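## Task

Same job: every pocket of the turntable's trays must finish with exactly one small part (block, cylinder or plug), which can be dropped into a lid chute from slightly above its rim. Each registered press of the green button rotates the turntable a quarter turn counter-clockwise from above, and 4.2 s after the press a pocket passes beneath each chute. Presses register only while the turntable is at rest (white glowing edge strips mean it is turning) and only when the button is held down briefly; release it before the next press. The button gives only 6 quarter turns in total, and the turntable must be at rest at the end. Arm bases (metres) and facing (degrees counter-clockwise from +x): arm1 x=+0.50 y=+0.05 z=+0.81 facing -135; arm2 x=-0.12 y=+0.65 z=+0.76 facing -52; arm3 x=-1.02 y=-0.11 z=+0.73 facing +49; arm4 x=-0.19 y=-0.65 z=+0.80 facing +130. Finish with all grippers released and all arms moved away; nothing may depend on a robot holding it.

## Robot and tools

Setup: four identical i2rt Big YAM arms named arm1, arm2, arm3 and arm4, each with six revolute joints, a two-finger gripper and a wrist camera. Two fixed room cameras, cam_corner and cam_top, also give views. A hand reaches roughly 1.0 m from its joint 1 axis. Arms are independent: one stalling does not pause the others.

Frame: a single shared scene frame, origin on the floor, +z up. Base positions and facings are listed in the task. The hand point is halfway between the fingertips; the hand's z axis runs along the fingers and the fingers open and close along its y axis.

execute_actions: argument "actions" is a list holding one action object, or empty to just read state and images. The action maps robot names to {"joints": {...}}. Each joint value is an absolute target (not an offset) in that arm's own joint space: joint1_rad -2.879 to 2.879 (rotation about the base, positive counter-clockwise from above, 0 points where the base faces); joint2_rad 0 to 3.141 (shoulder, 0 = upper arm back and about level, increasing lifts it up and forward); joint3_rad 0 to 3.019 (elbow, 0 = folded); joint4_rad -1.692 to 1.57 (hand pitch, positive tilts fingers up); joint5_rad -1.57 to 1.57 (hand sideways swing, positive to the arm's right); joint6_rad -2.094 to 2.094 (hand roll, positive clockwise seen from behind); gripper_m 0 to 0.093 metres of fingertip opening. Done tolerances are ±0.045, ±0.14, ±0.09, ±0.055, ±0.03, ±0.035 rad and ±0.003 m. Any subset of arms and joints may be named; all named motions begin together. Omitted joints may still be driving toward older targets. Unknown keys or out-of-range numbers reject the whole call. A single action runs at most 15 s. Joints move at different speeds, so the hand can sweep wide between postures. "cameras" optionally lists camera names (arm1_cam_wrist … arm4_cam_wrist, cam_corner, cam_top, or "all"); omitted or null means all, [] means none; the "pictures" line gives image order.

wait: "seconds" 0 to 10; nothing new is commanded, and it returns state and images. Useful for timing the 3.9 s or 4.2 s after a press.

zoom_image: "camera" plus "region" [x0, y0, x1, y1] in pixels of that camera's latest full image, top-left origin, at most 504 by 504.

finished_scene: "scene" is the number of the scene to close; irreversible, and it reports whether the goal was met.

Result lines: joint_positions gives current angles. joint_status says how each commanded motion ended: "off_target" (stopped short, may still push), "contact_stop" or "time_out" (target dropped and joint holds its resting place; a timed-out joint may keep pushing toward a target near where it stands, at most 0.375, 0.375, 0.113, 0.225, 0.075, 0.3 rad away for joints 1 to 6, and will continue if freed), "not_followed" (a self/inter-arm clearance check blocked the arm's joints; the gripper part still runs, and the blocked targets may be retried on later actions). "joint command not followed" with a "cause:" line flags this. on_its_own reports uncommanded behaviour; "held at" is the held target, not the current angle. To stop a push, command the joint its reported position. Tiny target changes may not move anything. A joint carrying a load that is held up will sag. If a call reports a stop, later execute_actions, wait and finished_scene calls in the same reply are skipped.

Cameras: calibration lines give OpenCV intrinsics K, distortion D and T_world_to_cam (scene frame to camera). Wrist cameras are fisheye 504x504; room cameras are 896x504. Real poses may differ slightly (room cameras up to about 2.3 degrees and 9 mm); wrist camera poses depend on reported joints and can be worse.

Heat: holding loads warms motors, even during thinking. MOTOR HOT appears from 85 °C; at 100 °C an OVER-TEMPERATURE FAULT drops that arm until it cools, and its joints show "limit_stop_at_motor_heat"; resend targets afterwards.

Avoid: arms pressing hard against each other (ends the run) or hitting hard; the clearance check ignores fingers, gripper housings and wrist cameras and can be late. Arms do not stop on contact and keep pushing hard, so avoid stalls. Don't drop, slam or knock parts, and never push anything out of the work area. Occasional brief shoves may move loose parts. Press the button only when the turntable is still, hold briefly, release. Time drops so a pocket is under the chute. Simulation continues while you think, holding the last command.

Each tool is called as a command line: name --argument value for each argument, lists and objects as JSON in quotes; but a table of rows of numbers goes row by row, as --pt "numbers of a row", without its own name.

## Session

execute_actions --actions '[]'

Scene clock: 0.00 s.
Motor temperatures (°C, as the motors report them): arm1=[20 19 24 19 23 22] | arm2=[20 22 25 23 21 22] | arm3=[21 22 23 20 23 20] | arm4=[21 21 22 19 22 23]
arm1.joint_positions: joint1_rad=+0.028 joint2_rad=+0.442 joint3_rad=+1.461 joint4_rad=-1.530 joint5_rad=-0.017 joint6_rad=-0.016 gripper_m=+0.094
arm1.joint_status: not commanded
arm1.hand: x=+0.4177 y=-0.0433 z=+1.3684 quat_wxyz=(-0.206, -0.786, -0.353, +0.463) (m; scene frame)
arm2.joint_positions: joint1_rad=-0.723 joint2_rad=+0.422 joint3_rad=+1.467 joint4_rad=-1.543 joint5_rad=-0.004 joint6_rad=+0.014 gripper_m=+0.094
arm2.joint_status: not commanded
arm2.hand: x=-0.1318 y=+0.5443 z=+1.3231 quat_wxyz=(-0.361, -0.628, -0.583, +0.368) (m; scene frame)
arm3.joint_positions: joint1_rad=-0.111 joint2_rad=+0.439 joint3_rad=+1.470 joint4_rad=-1.552 joint5_rad=-0.005 joint6_rad=-0.008 gripper_m=+0.095
arm3.joint_status: not commanded
arm3.hand: x=-0.9341 y=-0.0326 z=+1.2881 quat_wxyz=(-0.467, +0.318, -0.805, -0.180) (m; scene frame)
arm4.joint_positions: joint1_rad=-0.080 joint2_rad=+0.447 joint3_rad=+1.455 joint4_rad=-1.538 joint5_rad=-0.017 joint6_rad=+0.015 gripper_m=+0.095
arm4.joint_status: not commanded
arm4.hand: x=-0.2600 y=-0.5430 z=+1.3550 quat_wxyz=(-0.210, +0.770, -0.401, -0.449) (m; scene frame)
pictures: arm1_cam_wrist, arm2_cam_wrist, arm3_cam_wrist, arm4_cam_wrist, cam_corner, cam_top
camera_calibration (this result's frames):
arm1_cam_wrist: T_world_to_cam=[[-0.758495, 0.651637, 0.00742199, 0.331833], [0.589763, 0.691231, -0.417588, 0.361264], [-0.277246, -0.312361, -0.908606, 1.47401], [0, 0, 0, 1]] pos_world=[0.447297, -0.00552784, 1.48769]
arm2_cam_wrist: T_world_to_cam=[[-0.998342, 0.0565578, -0.0107268, -0.146389], [0.0551687, 0.886792, -0.458864, 0.140294], [-0.0164399, -0.458694, -0.888442, 1.54993], [0, 0, 0, 1]] pos_world=[-0.128406, 0.59481, 1.43982]
arm3_cam_wrist: T_world_to_cam=[[0.66485, -0.746938, 0.00755395, 0.58661], [-0.67674, -0.606586, -0.417223, -0.109336], [0.316222, 0.272279, -0.908773, 1.59868], [0, 0, 0, 1]] pos_world=[-0.969537, -0.0634461, 1.40278]
arm4_cam_wrist: T_world_to_cam=[[0.807166, 0.588652, -0.0444141, 0.588249], [0.526259, -0.751615, -0.397651, 0.273352], [-0.26746, 0.297597, -0.916461, 1.45773], [0, 0, 0, 1]] pos_world=[-0.228782, -0.574636, 1.47078]
Images, in order (width x height): arm1_cam_wrist 504x504, arm2_cam_wrist 504x504, arm3_cam_wrist 504x504, arm4_cam_wrist 504x504, cam_corner 896x504, cam_top 896x504.

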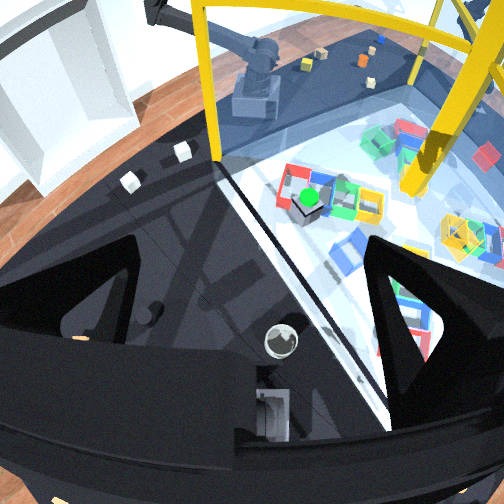

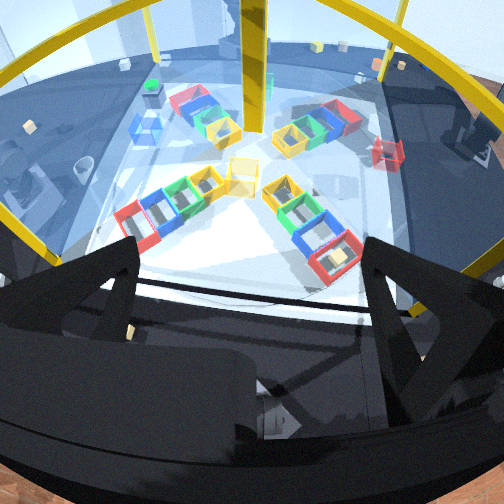

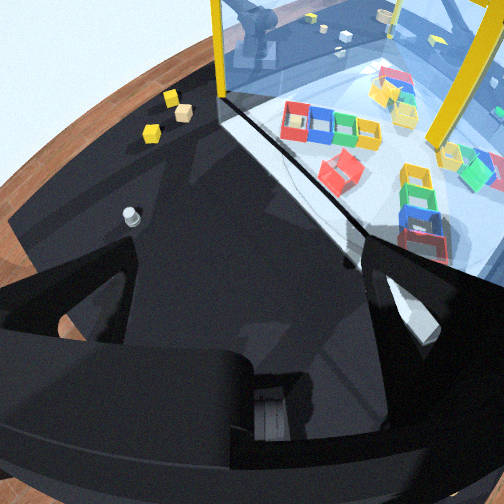

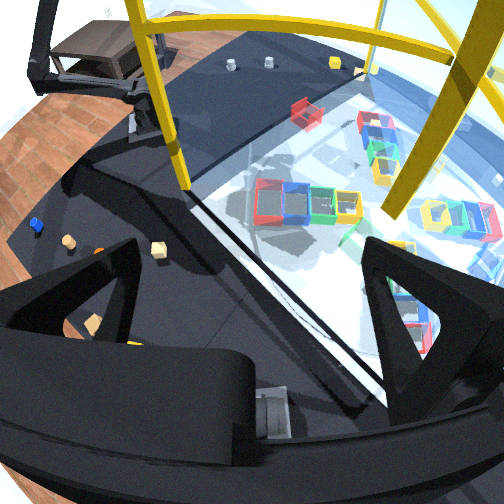

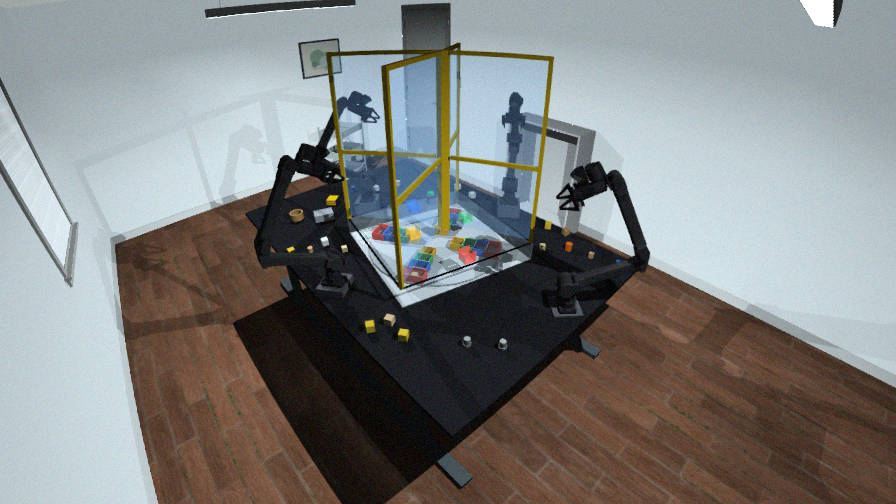

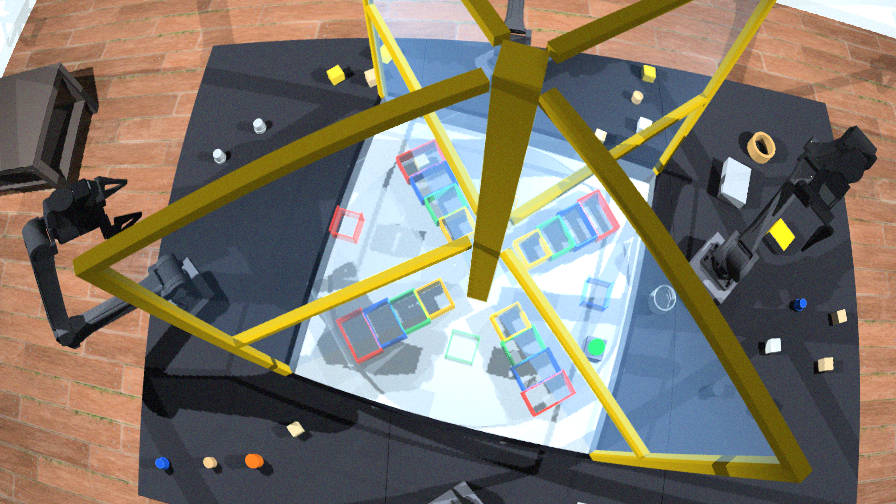

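zoom_image --camera "cam_top" --region '[300, 120, 660, 440]'

zoom_image --camera "arm2_cam_wrist" --region '[100, 60, 420, 300]'

Region (300, 120, 660, 440) of cam_top's 896x504 image, scaled by 1.400, with more detail than that image has.

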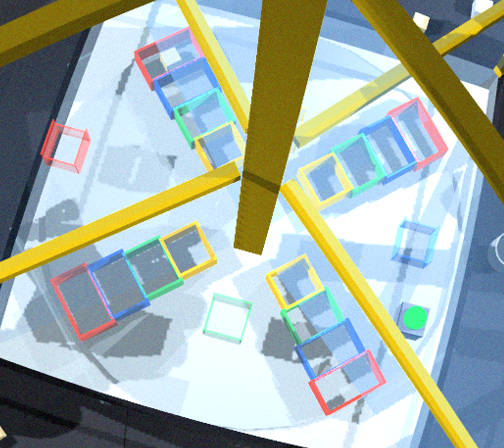

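Region (100, 60, 420, 300) of arm2_cam_wrist's 504x504 image, scaled by 1.575, with more detail than that image has; it fills the top 378 rows of this view, and the rest is white.

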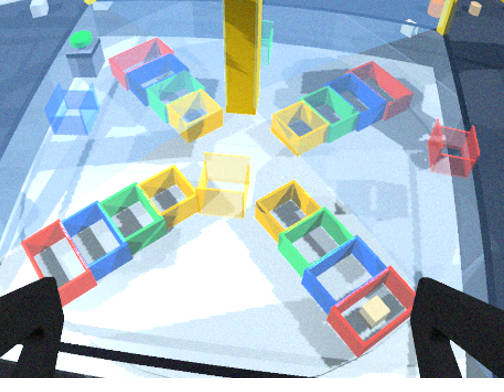

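zoom_image --camera "cam_top" --region '[620, 260, 880, 504]'

zoom_image --camera "arm1_cam_wrist" --region '[40, 120, 340, 380]'

zoom_image --camera "cam_corner" --region '[230, 150, 660, 370]'

Region (620, 260, 880, 504) of cam_top's 896x504 image, scaled by 1.938, with more detail than that image has; it fills the top 473 rows of this view, and the rest is white.

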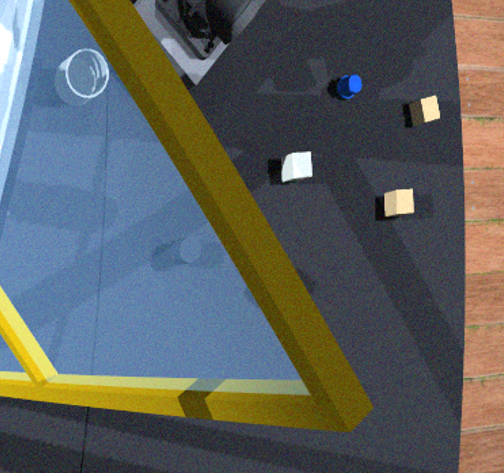

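Region (40, 120, 340, 380) of arm1_cam_wrist's 504x504 image, scaled by 1.680, with more detail than that image has; it fills the top 437 rows of this view, and the rest is white.

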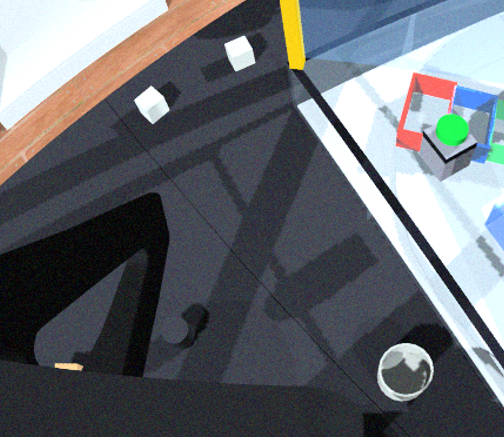

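Region (230, 150, 660, 370) of cam_corner's 896x504 image, scaled by 1.172, with more detail than that image has; it fills the top 258 rows of this view, and the rest is white.

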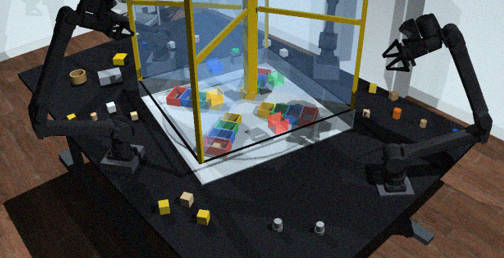

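zoom_image --camera "arm4_cam_wrist" --region '[0, 180, 240, 360]'

zoom_image --camera "cam_top" --region '[140, 380, 480, 504]'

zoom_image --camera "cam_top" --region '[190, 30, 430, 190]'

zoom_image --camera "cam_top" --region '[540, 40, 720, 190]'

zoom_image --camera "arm1_cam_wrist" --region '[220, 20, 420, 130]'

Region (0, 180, 240, 360) of arm4_cam_wrist's 504x504 image, scaled by 2.100, with more detail than that image has; it fills the top 378 rows of this view, and the rest is white.

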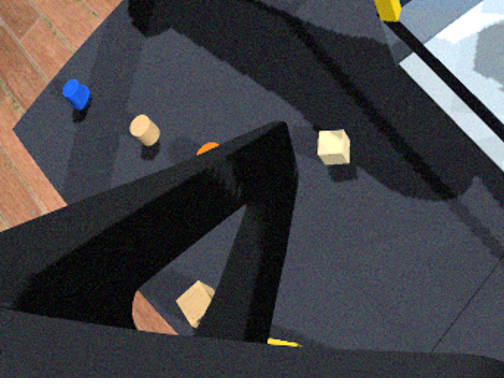

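Region (140, 380, 480, 504) of cam_top's 896x504 image, scaled by 1.482, with more detail than that image has; it fills the top 184 rows of this view, and the rest is white.

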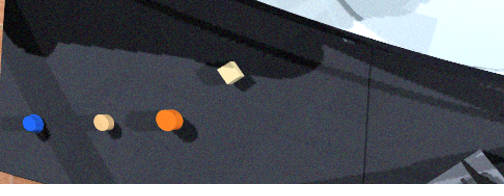

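Region (190, 30, 430, 190) of cam_top's 896x504 image, scaled by 2.100, with more detail than that image has.

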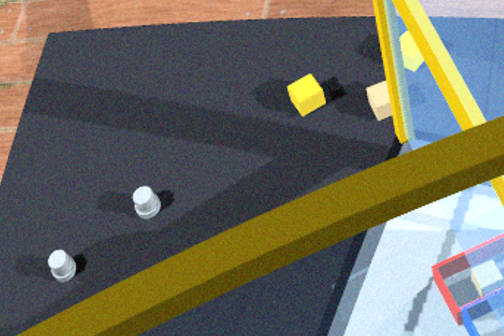

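Region (540, 40, 720, 190) of cam_top's 896x504 image, scaled by 2.800, with more detail than that image has.

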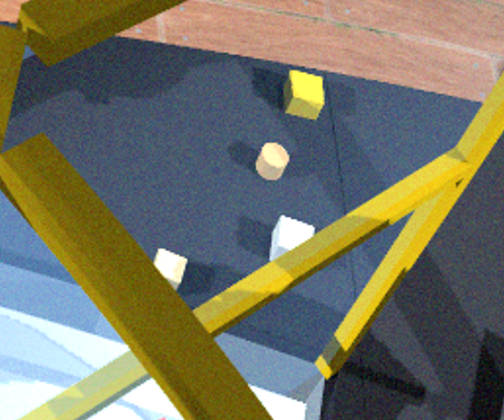

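Region (220, 20, 420, 130) of arm1_cam_wrist's 504x504 image, scaled by 2.520, with more detail than that image has; it fills the top 277 rows of this view, and the rest is white.

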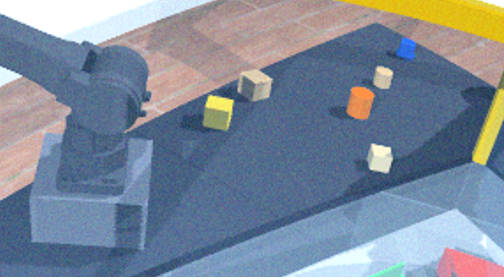

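execute_actions --actions '[]'

Scene clock: 2.80 s.
Motor temperatures (°C, as the motors report them): arm1=[20 19 25 20 23 22] | arm2=[20 22 25 23 21 22] | arm3=[21 22 24 20 23 20] | arm4=[21 21 22 19 22 23]
arm1.joint_positions: joint1_rad=+0.028 joint2_rad=+0.442 joint3_rad=+1.461 joint4_rad=-1.530 joint5_rad=-0.017 joint6_rad=-0.016 gripper_m=+0.094
arm1.joint_status: not commanded
arm1.hand: x=+0.4177 y=-0.0433 z=+1.3684 quat_wxyz=(-0.206, -0.786, -0.353, +0.463) (m; scene frame)
arm2.joint_positions: joint1_rad=-0.723 joint2_rad=+0.422 joint3_rad=+1.467 joint4_rad=-1.543 joint5_rad=-0.004 joint6_rad=+0.014 gripper_m=+0.094
arm2.joint_status: not commanded
arm2.hand: x=-0.1318 y=+0.5443 z=+1.3231 quat_wxyz=(-0.361, -0.628, -0.583, +0.368) (m; scene frame)
arm3.joint_positions: joint1_rad=-0.111 joint2_rad=+0.439 joint3_rad=+1.470 joint4_rad=-1.552 joint5_rad=-0.005 joint6_rad=-0.008 gripper_m=+0.095
arm3.joint_status: not commanded
arm3.hand: x=-0.9341 y=-0.0326 z=+1.2881 quat_wxyz=(-0.467, +0.318, -0.805, -0.180) (m; scene frame)
arm4.joint_positions: joint1_rad=-0.080 joint2_rad=+0.447 joint3_rad=+1.455 joint4_rad=-1.538 joint5_rad=-0.017 joint6_rad=+0.015 gripper_m=+0.095
arm4.joint_status: not commanded
arm4.hand: x=-0.2600 y=-0.5430 z=+1.3550 quat_wxyz=(-0.210, +0.770, -0.401, -0.449) (m; scene frame)
pictures: arm1_cam_wrist, arm2_cam_wrist, arm3_cam_wrist, arm4_cam_wrist, cam_corner, cam_top
camera_calibration (this result's frames):
arm1_cam_wrist: T_world_to_cam=[[-0.758495, 0.651637, 0.00742199, 0.331833], [0.589763, 0.691231, -0.417588, 0.361264], [-0.277246, -0.312361, -0.908606, 1.47401], [0, 0, 0, 1]] pos_world=[0.447297, -0.00552784, 1.48769]
arm2_cam_wrist: T_world_to_cam=[[-0.998342, 0.0565578, -0.0107268, -0.146389], [0.0551687, 0.886792, -0.458864, 0.140294], [-0.0164399, -0.458694, -0.888442, 1.54993], [0, 0, 0, 1]] pos_world=[-0.128406, 0.59481, 1.43982]
arm3_cam_wrist: T_world_to_cam=[[0.66485, -0.746938, 0.00755395, 0.58661], [-0.67674, -0.606586, -0.417223, -0.109336], [0.316222, 0.272279, -0.908773, 1.59868], [0, 0, 0, 1]] pos_world=[-0.969537, -0.0634461, 1.40278]
arm4_cam_wrist: T_world_to_cam=[[0.807166, 0.588652, -0.0444141, 0.588249], [0.526259, -0.751615, -0.397651, 0.273352], [-0.26746, 0.297597, -0.916461, 1.45773], [0, 0, 0, 1]] pos_world=[-0.228782, -0.574636, 1.47078]
Images, in order (width x height): arm1_cam_wrist 504x504, arm2_cam_wrist 504x504, arm3_cam_wrist 504x504, arm4_cam_wrist 504x504, cam_corner 896x504, cam_top 896x504.

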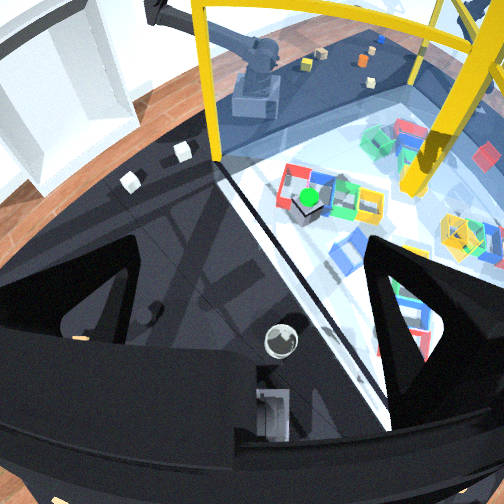

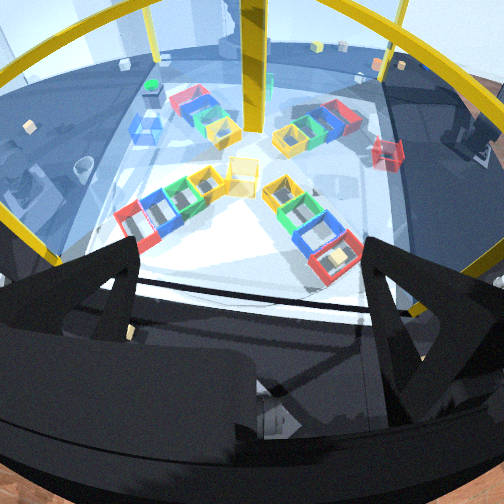

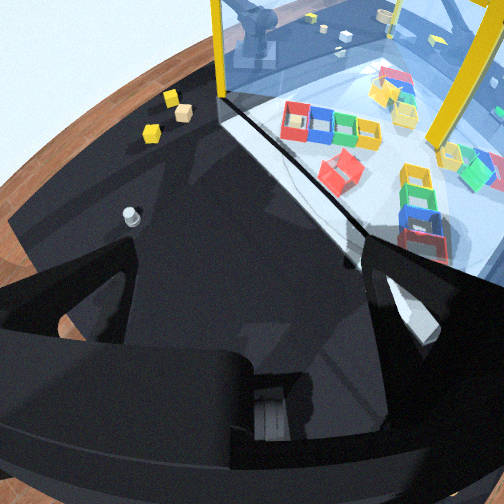

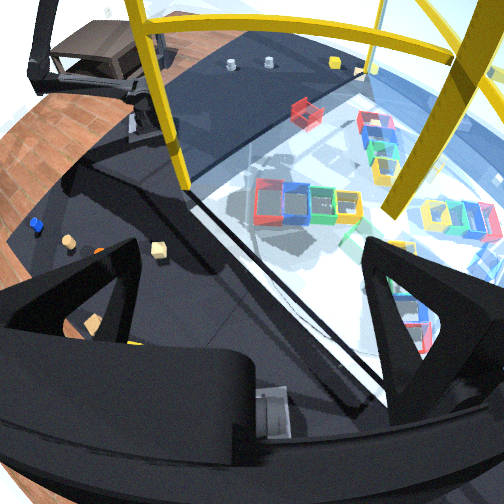

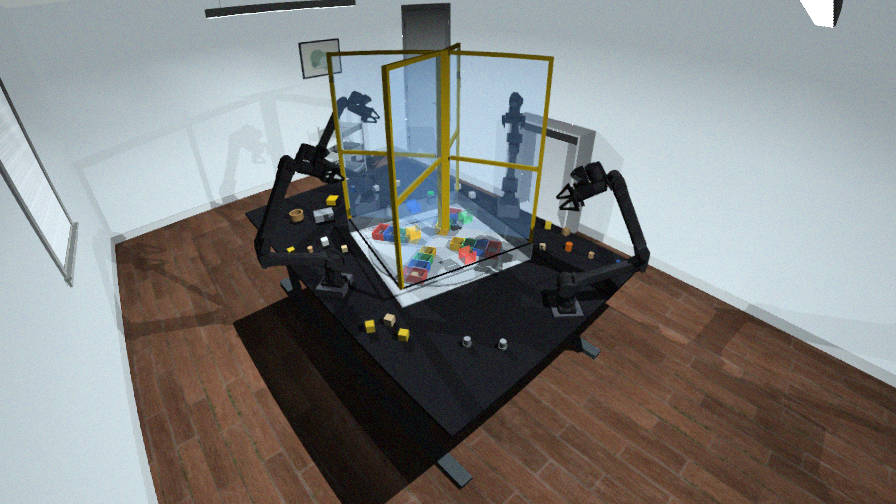

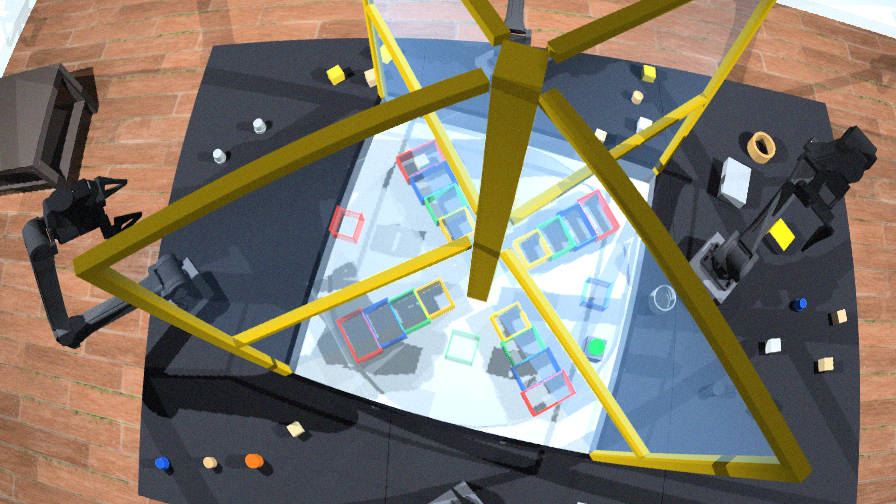

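zoom_image --camera "cam_top" --region '[140, 400, 340, 504]'

zoom_image --camera "cam_top" --region '[560, 50, 700, 160]'

zoom_image --camera "cam_top" --region '[680, 280, 880, 420]'

Region (140, 400, 340, 504) of cam_top's 896x504 image, scaled by 2.520, with more detail than that image has; it fills the top 262 rows of this view, and the rest is white.

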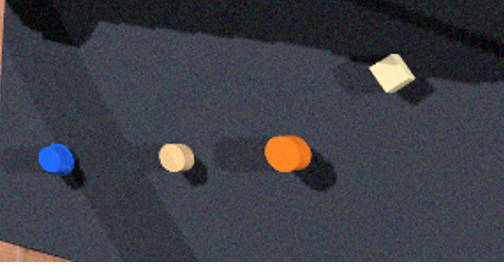

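Region (560, 50, 700, 160) of cam_top's 896x504 image, scaled by 3.600, with more detail than that image has; it fills the top 396 rows of this view, and the rest is white.

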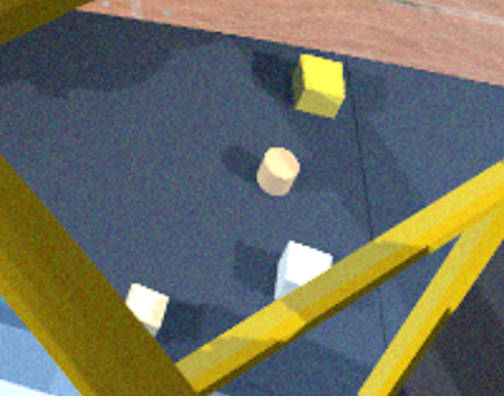

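Region (680, 280, 880, 420) of cam_top's 896x504 image, scaled by 2.520, with more detail than that image has; it fills the top 353 rows of this view, and the rest is white.

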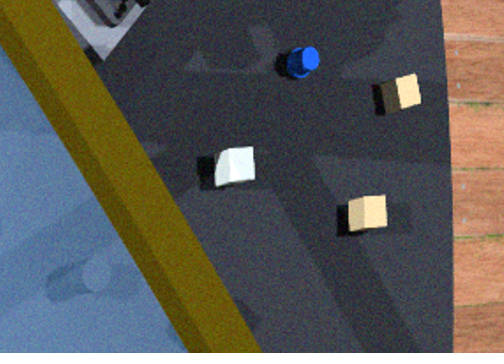

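zoom_image --camera "arm1_cam_wrist" --region '[60, 130, 240, 360]'

Region (60, 130, 240, 360) of arm1_cam_wrist's 504x504 image, scaled by 2.191, with more detail than that image has; it fills the left 394 columns of this view, and the rest is white.

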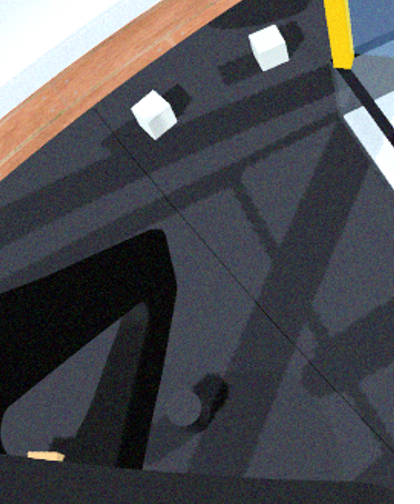

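execute_actions --actions '[{"arm1":{"joints":{"joint1_rad":0.867,"joint2_rad":1.35,"joint3_rad":0.88,"joint4_rad":-1.07,"joint6_rad":0.52,"gripper_m":0.075}},"arm2":{"joints":{"joint1_rad":0.212,"joint2_rad":1.33,"joint3_rad":1.0,"joint4_rad":-1.21,"joint6_rad":-0.43,"gripper_m":0.075}},"arm3":{"joints":{"joint1_rad":-1.25,"joint2_rad":0.99,"joint3_rad":1.08,"joint4_rad":-1.65,"joint6_rad":0.4,"gripper_m":0.075}},"arm4":{"joints":{"joint1_rad":0.517,"joint2_rad":1.655,"joint3_rad":1.26,"joint4_rad":-1.14,"joint6_rad":0.59,"gripper_m":0.075}}}]' --cameras '["arm1_cam_wrist","arm2_cam_wrist","arm4_cam_wrist"]'

Scene clock: 7.47 s.
Motor temperatures (°C, as the motors report them): arm1=[20 20 25 20 23 22] | arm2=[20 22 26 24 21 22] | arm3=[21 22 24 21 23 20] | arm4=[21 21 23 19 22 23]
arm1.joint_positions: joint1_rad=+0.867 joint2_rad=+1.346 joint3_rad=+0.860 joint4_rad=-1.086 joint5_rad=-0.016 joint6_rad=+0.504 gripper_m=+0.075
arm1.joint_status: all done
arm1.hand: x=+0.5323 y=-0.2929 z=+0.9011 quat_wxyz=(-0.005, -0.838, -0.546, -0.006) (m; scene frame)
arm2.joint_positions: joint1_rad=+0.215 joint2_rad=+1.317 joint3_rad=+0.998 joint4_rad=-1.215 joint5_rad=-0.003 joint6_rad=-0.415 gripper_m=+0.075
arm2.joint_status: all done
arm2.hand: x=+0.1594 y=+0.4198 z=+0.9154 quat_wxyz=(-0.022, -0.137, -0.990, +0.013) (m; scene frame)
arm3.joint_positions: joint1_rad=-1.248 joint2_rad=+0.995 joint3_rad=+1.067 joint4_rad=-1.642 joint5_rad=-0.006 joint6_rad=+0.389 gripper_m=+0.075
arm3.joint_status: all done
arm3.hand: x=-0.7862 y=-0.2108 z=+0.9972 quat_wxyz=(-0.001, -0.383, -0.924, -0.002) (m; scene frame)
arm4.joint_positions: joint1_rad=+0.522 joint2_rad=+1.649 joint3_rad=+1.252 joint4_rad=-1.147 joint5_rad=-0.017 joint6_rad=+0.580 gripper_m=+0.075
arm4.joint_status: all done
arm4.hand: x=-0.6395 y=-0.4893 z=+0.9135 quat_wxyz=(+0.017, +0.895, -0.446, -0.014) (m; scene frame)
pictures: arm1_cam_wrist, arm2_cam_wrist, arm4_cam_wrist
camera_calibration (this result's frames):
arm1_cam_wrist: T_world_to_cam=[[-0.919399, 0.392304, -0.0283479, 0.626816], [0.299819, 0.745653, 0.595071, -0.471092], [0.254586, 0.538609, -0.803173, 0.874381], [0, 0, 0, 1]] pos_world=[0.49493, -0.36558, 1.00038]
arm2_cam_wrist: T_world_to_cam=[[-0.259013, -0.965597, 0.0231143, 0.427243], [-0.815246, 0.23139, 0.530879, -0.444509], [-0.517964, 0.118661, -0.847132, 0.935142], [0, 0, 0, 1]] pos_world=[0.232647, 0.404435, 1.01829]
arm4_cam_wrist: T_world_to_cam=[[0.802125, 0.595333, -0.0466313, 0.845398], [0.507739, -0.638831, 0.578011, -0.510068], [0.314319, -0.487313, -0.814696, 0.830686], [0, 0, 0, 1]] pos_world=[-0.680234, -0.424336, 1.011]
Images, in order (width x height): arm1_cam_wrist 504x504, arm2_cam_wrist 504x504, arm4_cam_wrist 504x504.

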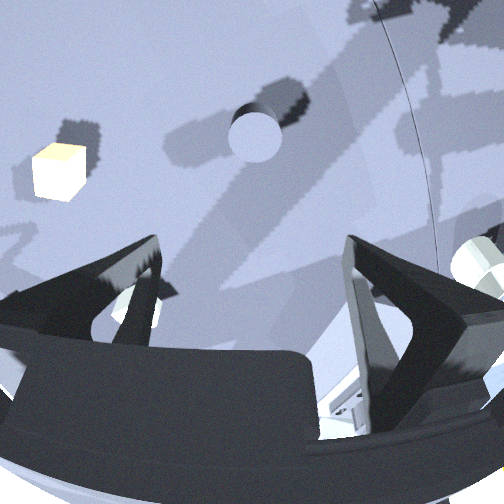

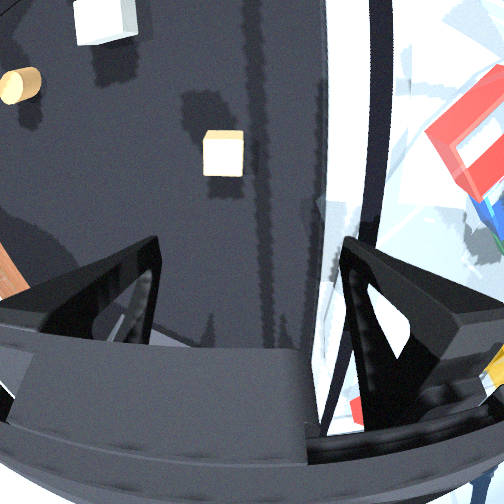

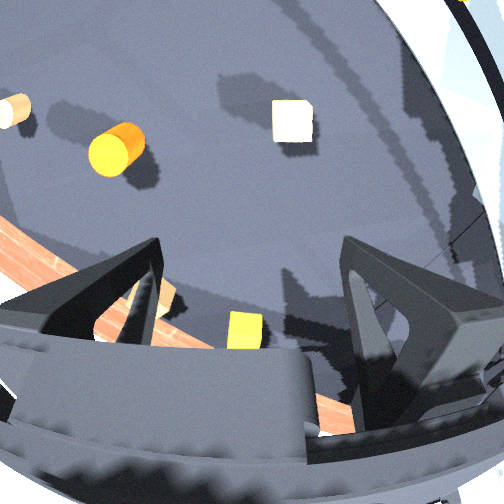

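execute_actions --actions '[{"arm1":{"joints":{"joint1_rad":0.853,"joint2_rad":1.725,"joint3_rad":0.725,"joint4_rad":-0.538}},"arm2":{"joints":{"joint1_rad":0.27,"joint2_rad":1.615,"joint3_rad":0.775,"joint4_rad":-0.712,"joint6_rad":-0.35}},"arm3":{"joints":{"joint1_rad":-1.85,"joint6_rad":0.53}},"arm4":{"joints":{"joint1_rad":0.463,"joint2_rad":1.95,"joint3_rad":1.09,"joint4_rad":-0.68,"joint6_rad":0.51}}}]' --cameras '["arm1_cam_wrist","arm2_cam_wrist","arm4_cam_wrist"]'

Scene clock: 9.97 s.
Motor temperatures (°C, as the motors report them): arm1=[20 20 25 20 23 22] | arm2=[20 22 26 24 21 22] | arm3=[21 22 25 20 23 20] | arm4=[21 21 23 19 22 23]
arm1.joint_positions: joint1_rad=+0.861 joint2_rad=+1.736 joint3_rad=+0.716 joint4_rad=-0.554 joint5_rad=-0.016 joint6_rad=+0.505 gripper_m=+0.075
arm1.joint_status: all done
arm1.hand: x=+0.5313 y=-0.3031 z=+0.7324 quat_wxyz=(-0.004, -0.839, -0.543, -0.007) (m; scene frame)
arm2.joint_positions: joint1_rad=+0.272 joint2_rad=+1.623 joint3_rad=+0.770 joint4_rad=-0.722 joint5_rad=-0.002 joint6_rad=-0.365 gripper_m=+0.075
arm2.joint_status: all done
arm2.hand: x=+0.1697 y=+0.4367 z=+0.7382 quat_wxyz=(-0.004, -0.134, -0.991, +0.003) (m; scene frame)
arm3.joint_positions: joint1_rad=-1.848 joint2_rad=+0.995 joint3_rad=+1.067 joint4_rad=-1.642 joint5_rad=-0.006 joint6_rad=+0.519 gripper_m=+0.075
arm3.joint_status: all done
arm3.hand: x=-0.8821 y=-0.3258 z=+0.9974 quat_wxyz=(-0.002, -0.687, -0.726, -0.002) (m; scene frame)
arm4.joint_positions: joint1_rad=+0.455 joint2_rad=+1.940 joint3_rad=+1.084 joint4_rad=-0.690 joint5_rad=-0.019 joint6_rad=+0.520 gripper_m=+0.075
arm4.joint_status: all done
arm4.hand: x=-0.6296 y=-0.4622 z=+0.7284 quat_wxyz=(+0.018, +0.893, -0.449, -0.013) (m; scene frame)
pictures: arm1_cam_wrist, arm2_cam_wrist, arm4_cam_wrist
camera_calibration (this result's frames):
arm1_cam_wrist: T_world_to_cam=[[-0.917141, 0.397591, -0.0278268, 0.625123], [0.304123, 0.743242, 0.595903, -0.366479], [0.257608, 0.538065, -0.802574, 0.742458], [0, 0, 0, 1]] pos_world=[0.493518, -0.375651, 0.831659]
arm2_cam_wrist: T_world_to_cam=[[-0.252375, -0.967603, 0.00714318, 0.461852], [-0.798501, 0.212427, 0.563268, -0.364436], [-0.546537, 0.136451, -0.826244, 0.769963], [0, 0, 0, 1]] pos_world=[0.24637, 0.419244, 0.838153]
arm4_cam_wrist: T_world_to_cam=[[0.806008, 0.590091, -0.046306, 0.812513], [0.502569, -0.640931, 0.5802, -0.396601], [0.312692, -0.490918, -0.813157, 0.686116], [0, 0, 0, 1]] pos_world=[-0.670115, -0.396824, 0.825652]
Images, in order (width x height): arm1_cam_wrist 504x504, arm2_cam_wrist 504x504, arm4_cam_wrist 504x504.

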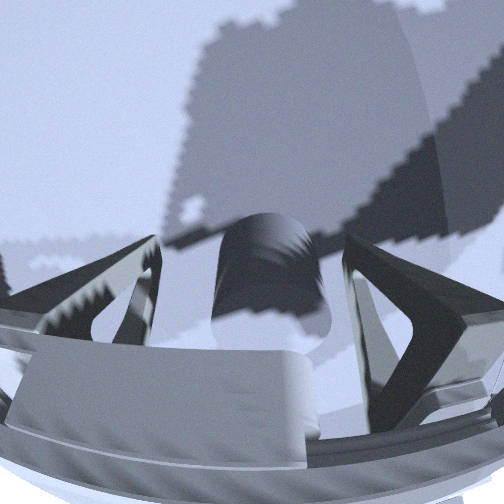

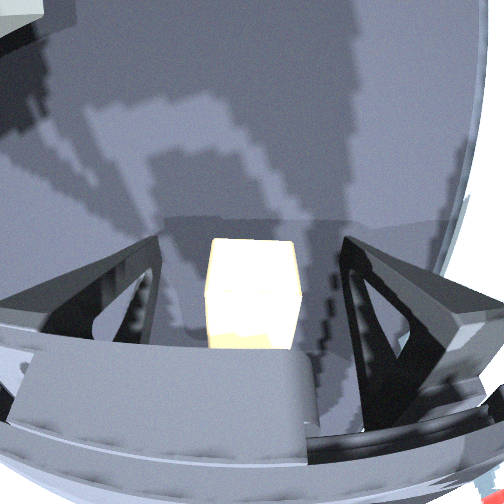

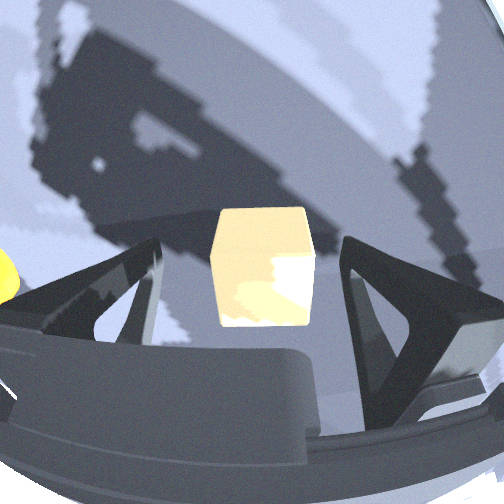

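execute_actions --actions '[{"arm1":{"joints":{"gripper_m":0.02}},"arm2":{"joints":{"joint4_rad":-0.765,"gripper_m":0.02}},"arm4":{"joints":{"joint2_rad":1.965,"gripper_m":0.02}}}]' --cameras '[]'

Scene clock: 10.97 s.
Motor temperatures (°C, as the motors report them): arm1=[20 20 25 20 23 22] | arm2=[20 22 26 24 21 22] | arm3=[21 22 25 20 23 20] | arm4=[21 21 23 19 22 23]
arm1.joint_positions: joint1_rad=+0.860 joint2_rad=+1.736 joint3_rad=+0.716 joint4_rad=-0.554 joint5_rad=-0.015 joint6_rad=+0.505 gripper_m=+0.037
arm1.joint_status: gripper_m off_target (ended at +0.037, target +0.020)
arm1.hand: x=+0.5307 y=-0.3032 z=+0.7324 quat_wxyz=(-0.004, -0.840, -0.543, -0.006) (m; scene frame)
arm2.joint_positions: joint1_rad=+0.272 joint2_rad=+1.623 joint3_rad=+0.770 joint4_rad=-0.756 joint5_rad=-0.002 joint6_rad=-0.365 gripper_m=+0.032
arm2.joint_status: gripper_m off_target (ended at +0.032, target +0.020); the others done
arm2.hand: x=+0.1630 y=+0.4416 z=+0.7382 quat_wxyz=(+0.011, -0.134, -0.991, -0.005) (m; scene frame)
arm3.joint_positions: joint1_rad=-1.848 joint2_rad=+0.995 joint3_rad=+1.067 joint4_rad=-1.642 joint5_rad=-0.006 joint6_rad=+0.519 gripper_m=+0.075
arm3.joint_status: not commanded
arm3.hand: x=-0.8821 y=-0.3258 z=+0.9974 quat_wxyz=(-0.002, -0.687, -0.726, -0.002) (m; scene frame)
arm4.joint_positions: joint1_rad=+0.455 joint2_rad=+1.940 joint3_rad=+1.084 joint4_rad=-0.690 joint5_rad=-0.019 joint6_rad=+0.519 gripper_m=+0.032
arm4.joint_status: gripper_m off_target (ended at +0.032, target +0.020); the others done
arm4.hand: x=-0.6296 y=-0.4621 z=+0.7284 quat_wxyz=(+0.017, +0.893, -0.449, -0.013) (m; scene frame)
pictures: none
No camera images: the call's "cameras" was empty. Leave "cameras" out to get every camera's image.

execute_actions --actions '[{"arm1":{"joints":{"joint1_rad":-0.485,"joint2_rad":1.457,"joint3_rad":1.255,"joint4_rad":-1.335,"joint6_rad":0.53}},"arm2":{"joints":{"joint1_rad":-0.2,"joint2_rad":1.284,"joint3_rad":1.25,"joint4_rad":-1.5,"joint6_rad":0.17}},"arm3":{"joints":{"joint1_rad":-2.19,"joint2_rad":1.745,"joint3_rad":1.61,"joint4_rad":-1.36}},"arm4":{"joints":{"joint2_rad":1.25,"joint4_rad":-1.415,"joint6_rad":0.26}}}]' --cameras '["arm1_cam_wrist","arm3_cam_wrist","cam_top"]'

Scene clock: 14.07 s.
Motor temperatures (°C, as the motors report them): arm1=[20 20 26 20 23 22] | arm2=[20 22 27 24 21 22] | arm3=[21 22 25 20 23 20] | arm4=[21 21 23 19 22 23]
arm1.joint_positions: joint1_rad=-0.489 joint2_rad=+1.460 joint3_rad=+1.226 joint4_rad=-1.321 joint5_rad=-0.016 joint6_rad=+0.516 gripper_m=+0.037
arm1.joint_status: all done
arm1.hand: x=+0.0972 y=-0.0816 z=+0.9893 quat_wxyz=(-0.013, -0.994, +0.106, +0.003) (m; scene frame)
arm2.joint_positions: joint1_rad=-0.205 joint2_rad=+1.270 joint3_rad=+1.230 joint4_rad=-1.491 joint5_rad=-0.003 joint6_rad=+0.154 gripper_m=+0.032
arm2.joint_status: all done
arm2.hand: x=+0.0402 y=+0.3249 z=+1.0181 quat_wxyz=(-0.026, -0.591, -0.806, +0.009) (m; scene frame)
arm3.joint_positions: joint1_rad=-2.197 joint2_rad=+1.750 joint3_rad=+1.559 joint4_rad=-1.361 joint5_rad=-0.006 joint6_rad=+0.520 gripper_m=+0.075
arm3.joint_status: all done
arm3.hand: x=-0.9006 y=-0.6356 z=+0.9045 quat_wxyz=(-0.011, -0.803, -0.595, +0.002) (m; scene frame)
arm4.joint_positions: joint1_rad=+0.455 joint2_rad=+1.244 joint3_rad=+1.080 joint4_rad=-1.407 joint5_rad=-0.019 joint6_rad=+0.270 gripper_m=+0.032
arm4.joint_status: all done
arm4.hand: x=-0.5019 y=-0.5135 z=+1.0060 quat_wxyz=(+0.016, +0.942, -0.334, -0.004) (m; scene frame)
pictures: arm1_cam_wrist, arm3_cam_wrist, cam_top
camera_calibration (this result's frames):
arm1_cam_wrist: T_world_to_cam=[[0.197954, 0.979436, -0.0389783, 0.0962283], [0.797517, -0.137812, 0.587345, -0.66356], [0.569896, -0.147353, -0.808397, 0.8608], [0, 0, 0, 1]] pos_world=[0.019585, -0.0588542, 1.08936]
arm3_cam_wrist: T_world_to_cam=[[-0.953598, 0.301079, 0.00128993, -0.668938], [0.248778, 0.785519, 0.56663, 0.215904], [0.169588, 0.540659, -0.823971, 1.36549], [0, 0, 0, 1]] pos_world=[-0.923181, -0.706459, 1.00365]
Images, in order (width x height): arm1_cam_wrist 504x504, arm3_cam_wrist 504x504, cam_top 896x504.

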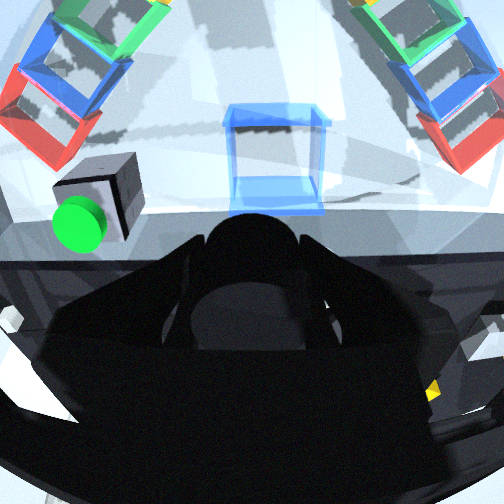

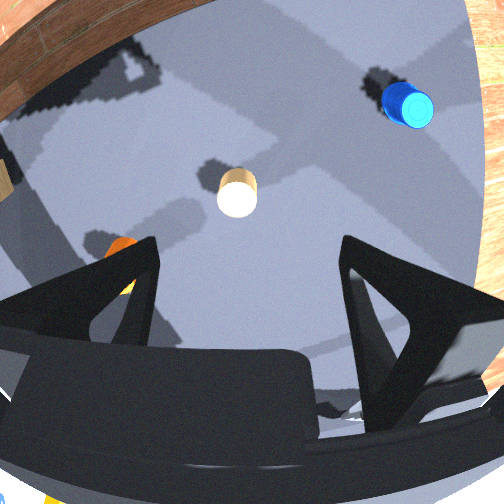

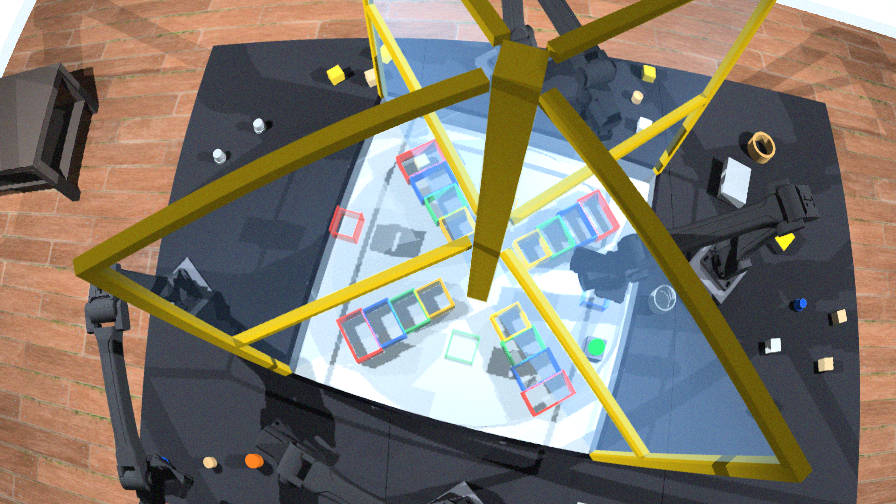

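execute_actions --actions '[{"arm1":{"joints":{"joint1_rad":-0.234,"joint2_rad":1.61,"joint3_rad":1.335,"joint4_rad":-1.235}},"arm2":{"joints":{"joint1_rad":-0.705,"joint2_rad":1.69,"joint3_rad":1.64,"joint4_rad":-1.455}},"arm3":{"joints":{"joint1_rad":-2.136,"joint2_rad":1.86,"joint3_rad":1.24,"joint4_rad":-0.925}},"arm4":{"joints":{"joint1_rad":-0.634,"joint2_rad":1.41,"joint4_rad":-1.23}}}]'

Scene clock: 16.87 s.
Motor temperatures (°C, as the motors report them): arm1=[20 20 27 20 23 22] | arm2=[20 22 27 23 21 22] | arm3=[21 23 26 20 23 20] | arm4=[21 21 23 19 22 23]
arm1.joint_positions: joint1_rad=-0.229 joint2_rad=+1.631 joint3_rad=+1.285 joint4_rad=-1.246 joint5_rad=-0.017 joint6_rad=+0.516 gripper_m=+0.037
arm1.joint_status: all done
arm1.hand: x=+0.1068 y=-0.2048 z=+0.9392 quat_wxyz=(-0.004, -1.000, -0.024, -0.013) (m; scene frame)
arm2.joint_positions: joint1_rad=-0.704 joint2_rad=+1.692 joint3_rad=+1.582 joint4_rad=-1.456 joint5_rad=-0.003 joint6_rad=+0.157 gripper_m=+0.032
arm2.joint_status: all done
arm2.hand: x=-0.1422 y=+0.1368 z=+0.9775 quat_wxyz=(-0.010, -0.773, -0.635, +0.000) (m; scene frame)
arm3.joint_positions: joint1_rad=-2.133 joint2_rad=+1.857 joint3_rad=+1.243 joint4_rad=-0.935 joint5_rad=-0.007 joint6_rad=+0.522 gripper_m=+0.075
arm3.joint_status: all done
arm3.hand: x=-0.8736 y=-0.6036 z=+0.7398 quat_wxyz=(-0.013, -0.784, -0.620, +0.001) (m; scene frame)
arm4.joint_positions: joint1_rad=-0.637 joint2_rad=+1.422 joint3_rad=+1.080 joint4_rad=-1.234 joint5_rad=-0.018 joint6_rad=+0.268 gripper_m=+0.032
arm4.joint_status: all done
arm4.hand: x=-0.2174 y=-0.2579 z=+0.9386 quat_wxyz=(+0.016, +0.633, -0.774, -0.002) (m; scene frame)
pictures: arm1_cam_wrist, arm2_cam_wrist, arm3_cam_wrist, arm4_cam_wrist, cam_corner, cam_top
camera_calibration (this result's frames):
arm1_cam_wrist: T_world_to_cam=[[-0.0598905, 0.997951, -0.022498, 0.228909], [0.788363, 0.0611132, 0.612167, -0.640369], [0.612288, 0.0189264, -0.790408, 0.809224], [0, 0, 0, 1]] pos_world=[0.0230742, -0.204621, 1.03678]
arm2_cam_wrist: T_world_to_cam=[[-0.98349, 0.18052, -0.0126878, -0.150415], [0.142749, 0.816982, 0.558716, -0.629003], [0.111225, 0.54768, -0.829262, 0.878407], [0, 0, 0, 1]] pos_world=[-0.155842, 0.0599507, 1.07795]
arm3_cam_wrist: T_world_to_cam=[[-0.970565, 0.240836, -0.000871611, -0.702146], [0.198094, 0.800363, 0.565843, 0.242652], [0.136973, 0.549015, -0.824512, 1.18486], [0, 0, 0, 1]] pos_world=[-0.89184, -0.675613, 0.839016]
arm4_cam_wrist: T_world_to_cam=[[0.97803, -0.206821, -0.0261051, 0.18236], [-0.149281, -0.782266, 0.604793, -0.796012], [-0.145505, -0.587609, -0.795955, 0.687827], [0, 0, 0, 1]] pos_world=[-0.1971, -0.180804, 1.03366]
Images, in order (width x height): arm1_cam_wrist 504x504, arm2_cam_wrist 504x504, arm3_cam_wrist 504x504, arm4_cam_wrist 504x504, cam_corner 896x504, cam_top 896x504.

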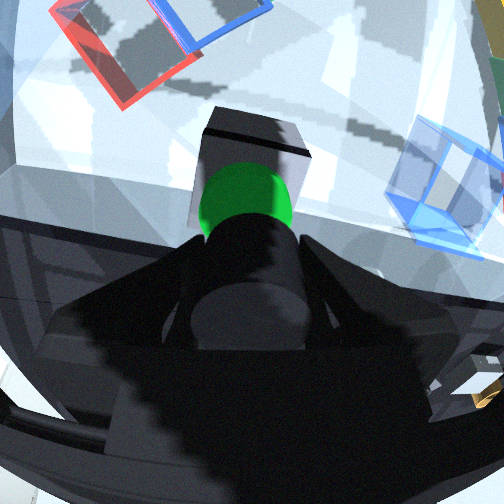

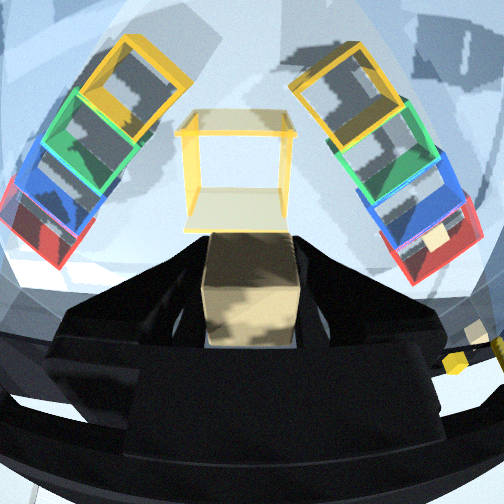

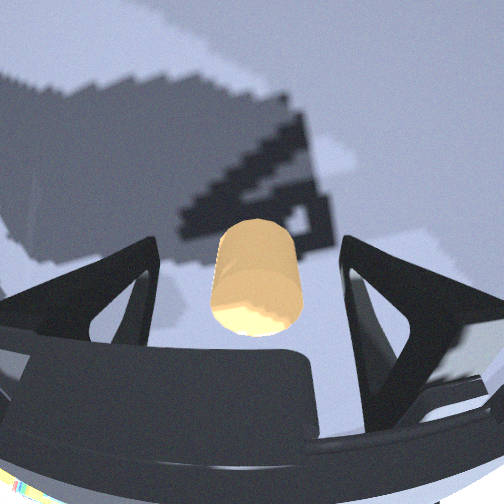

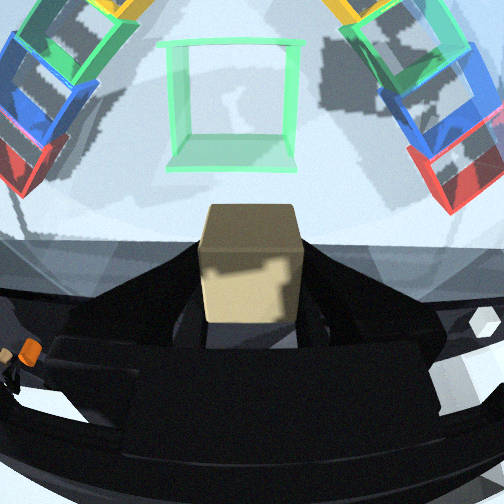

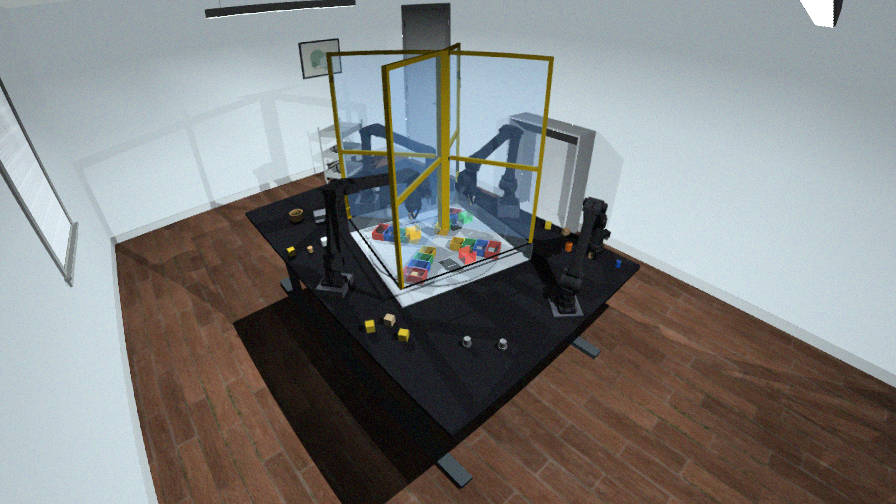

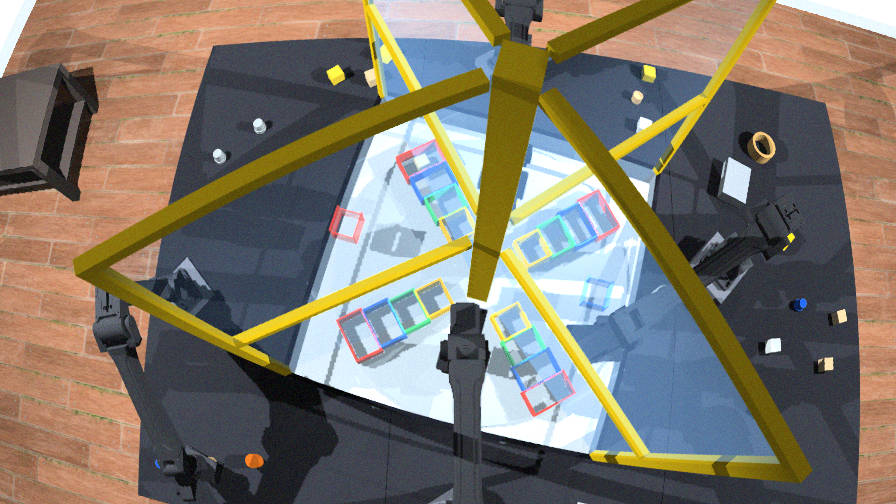

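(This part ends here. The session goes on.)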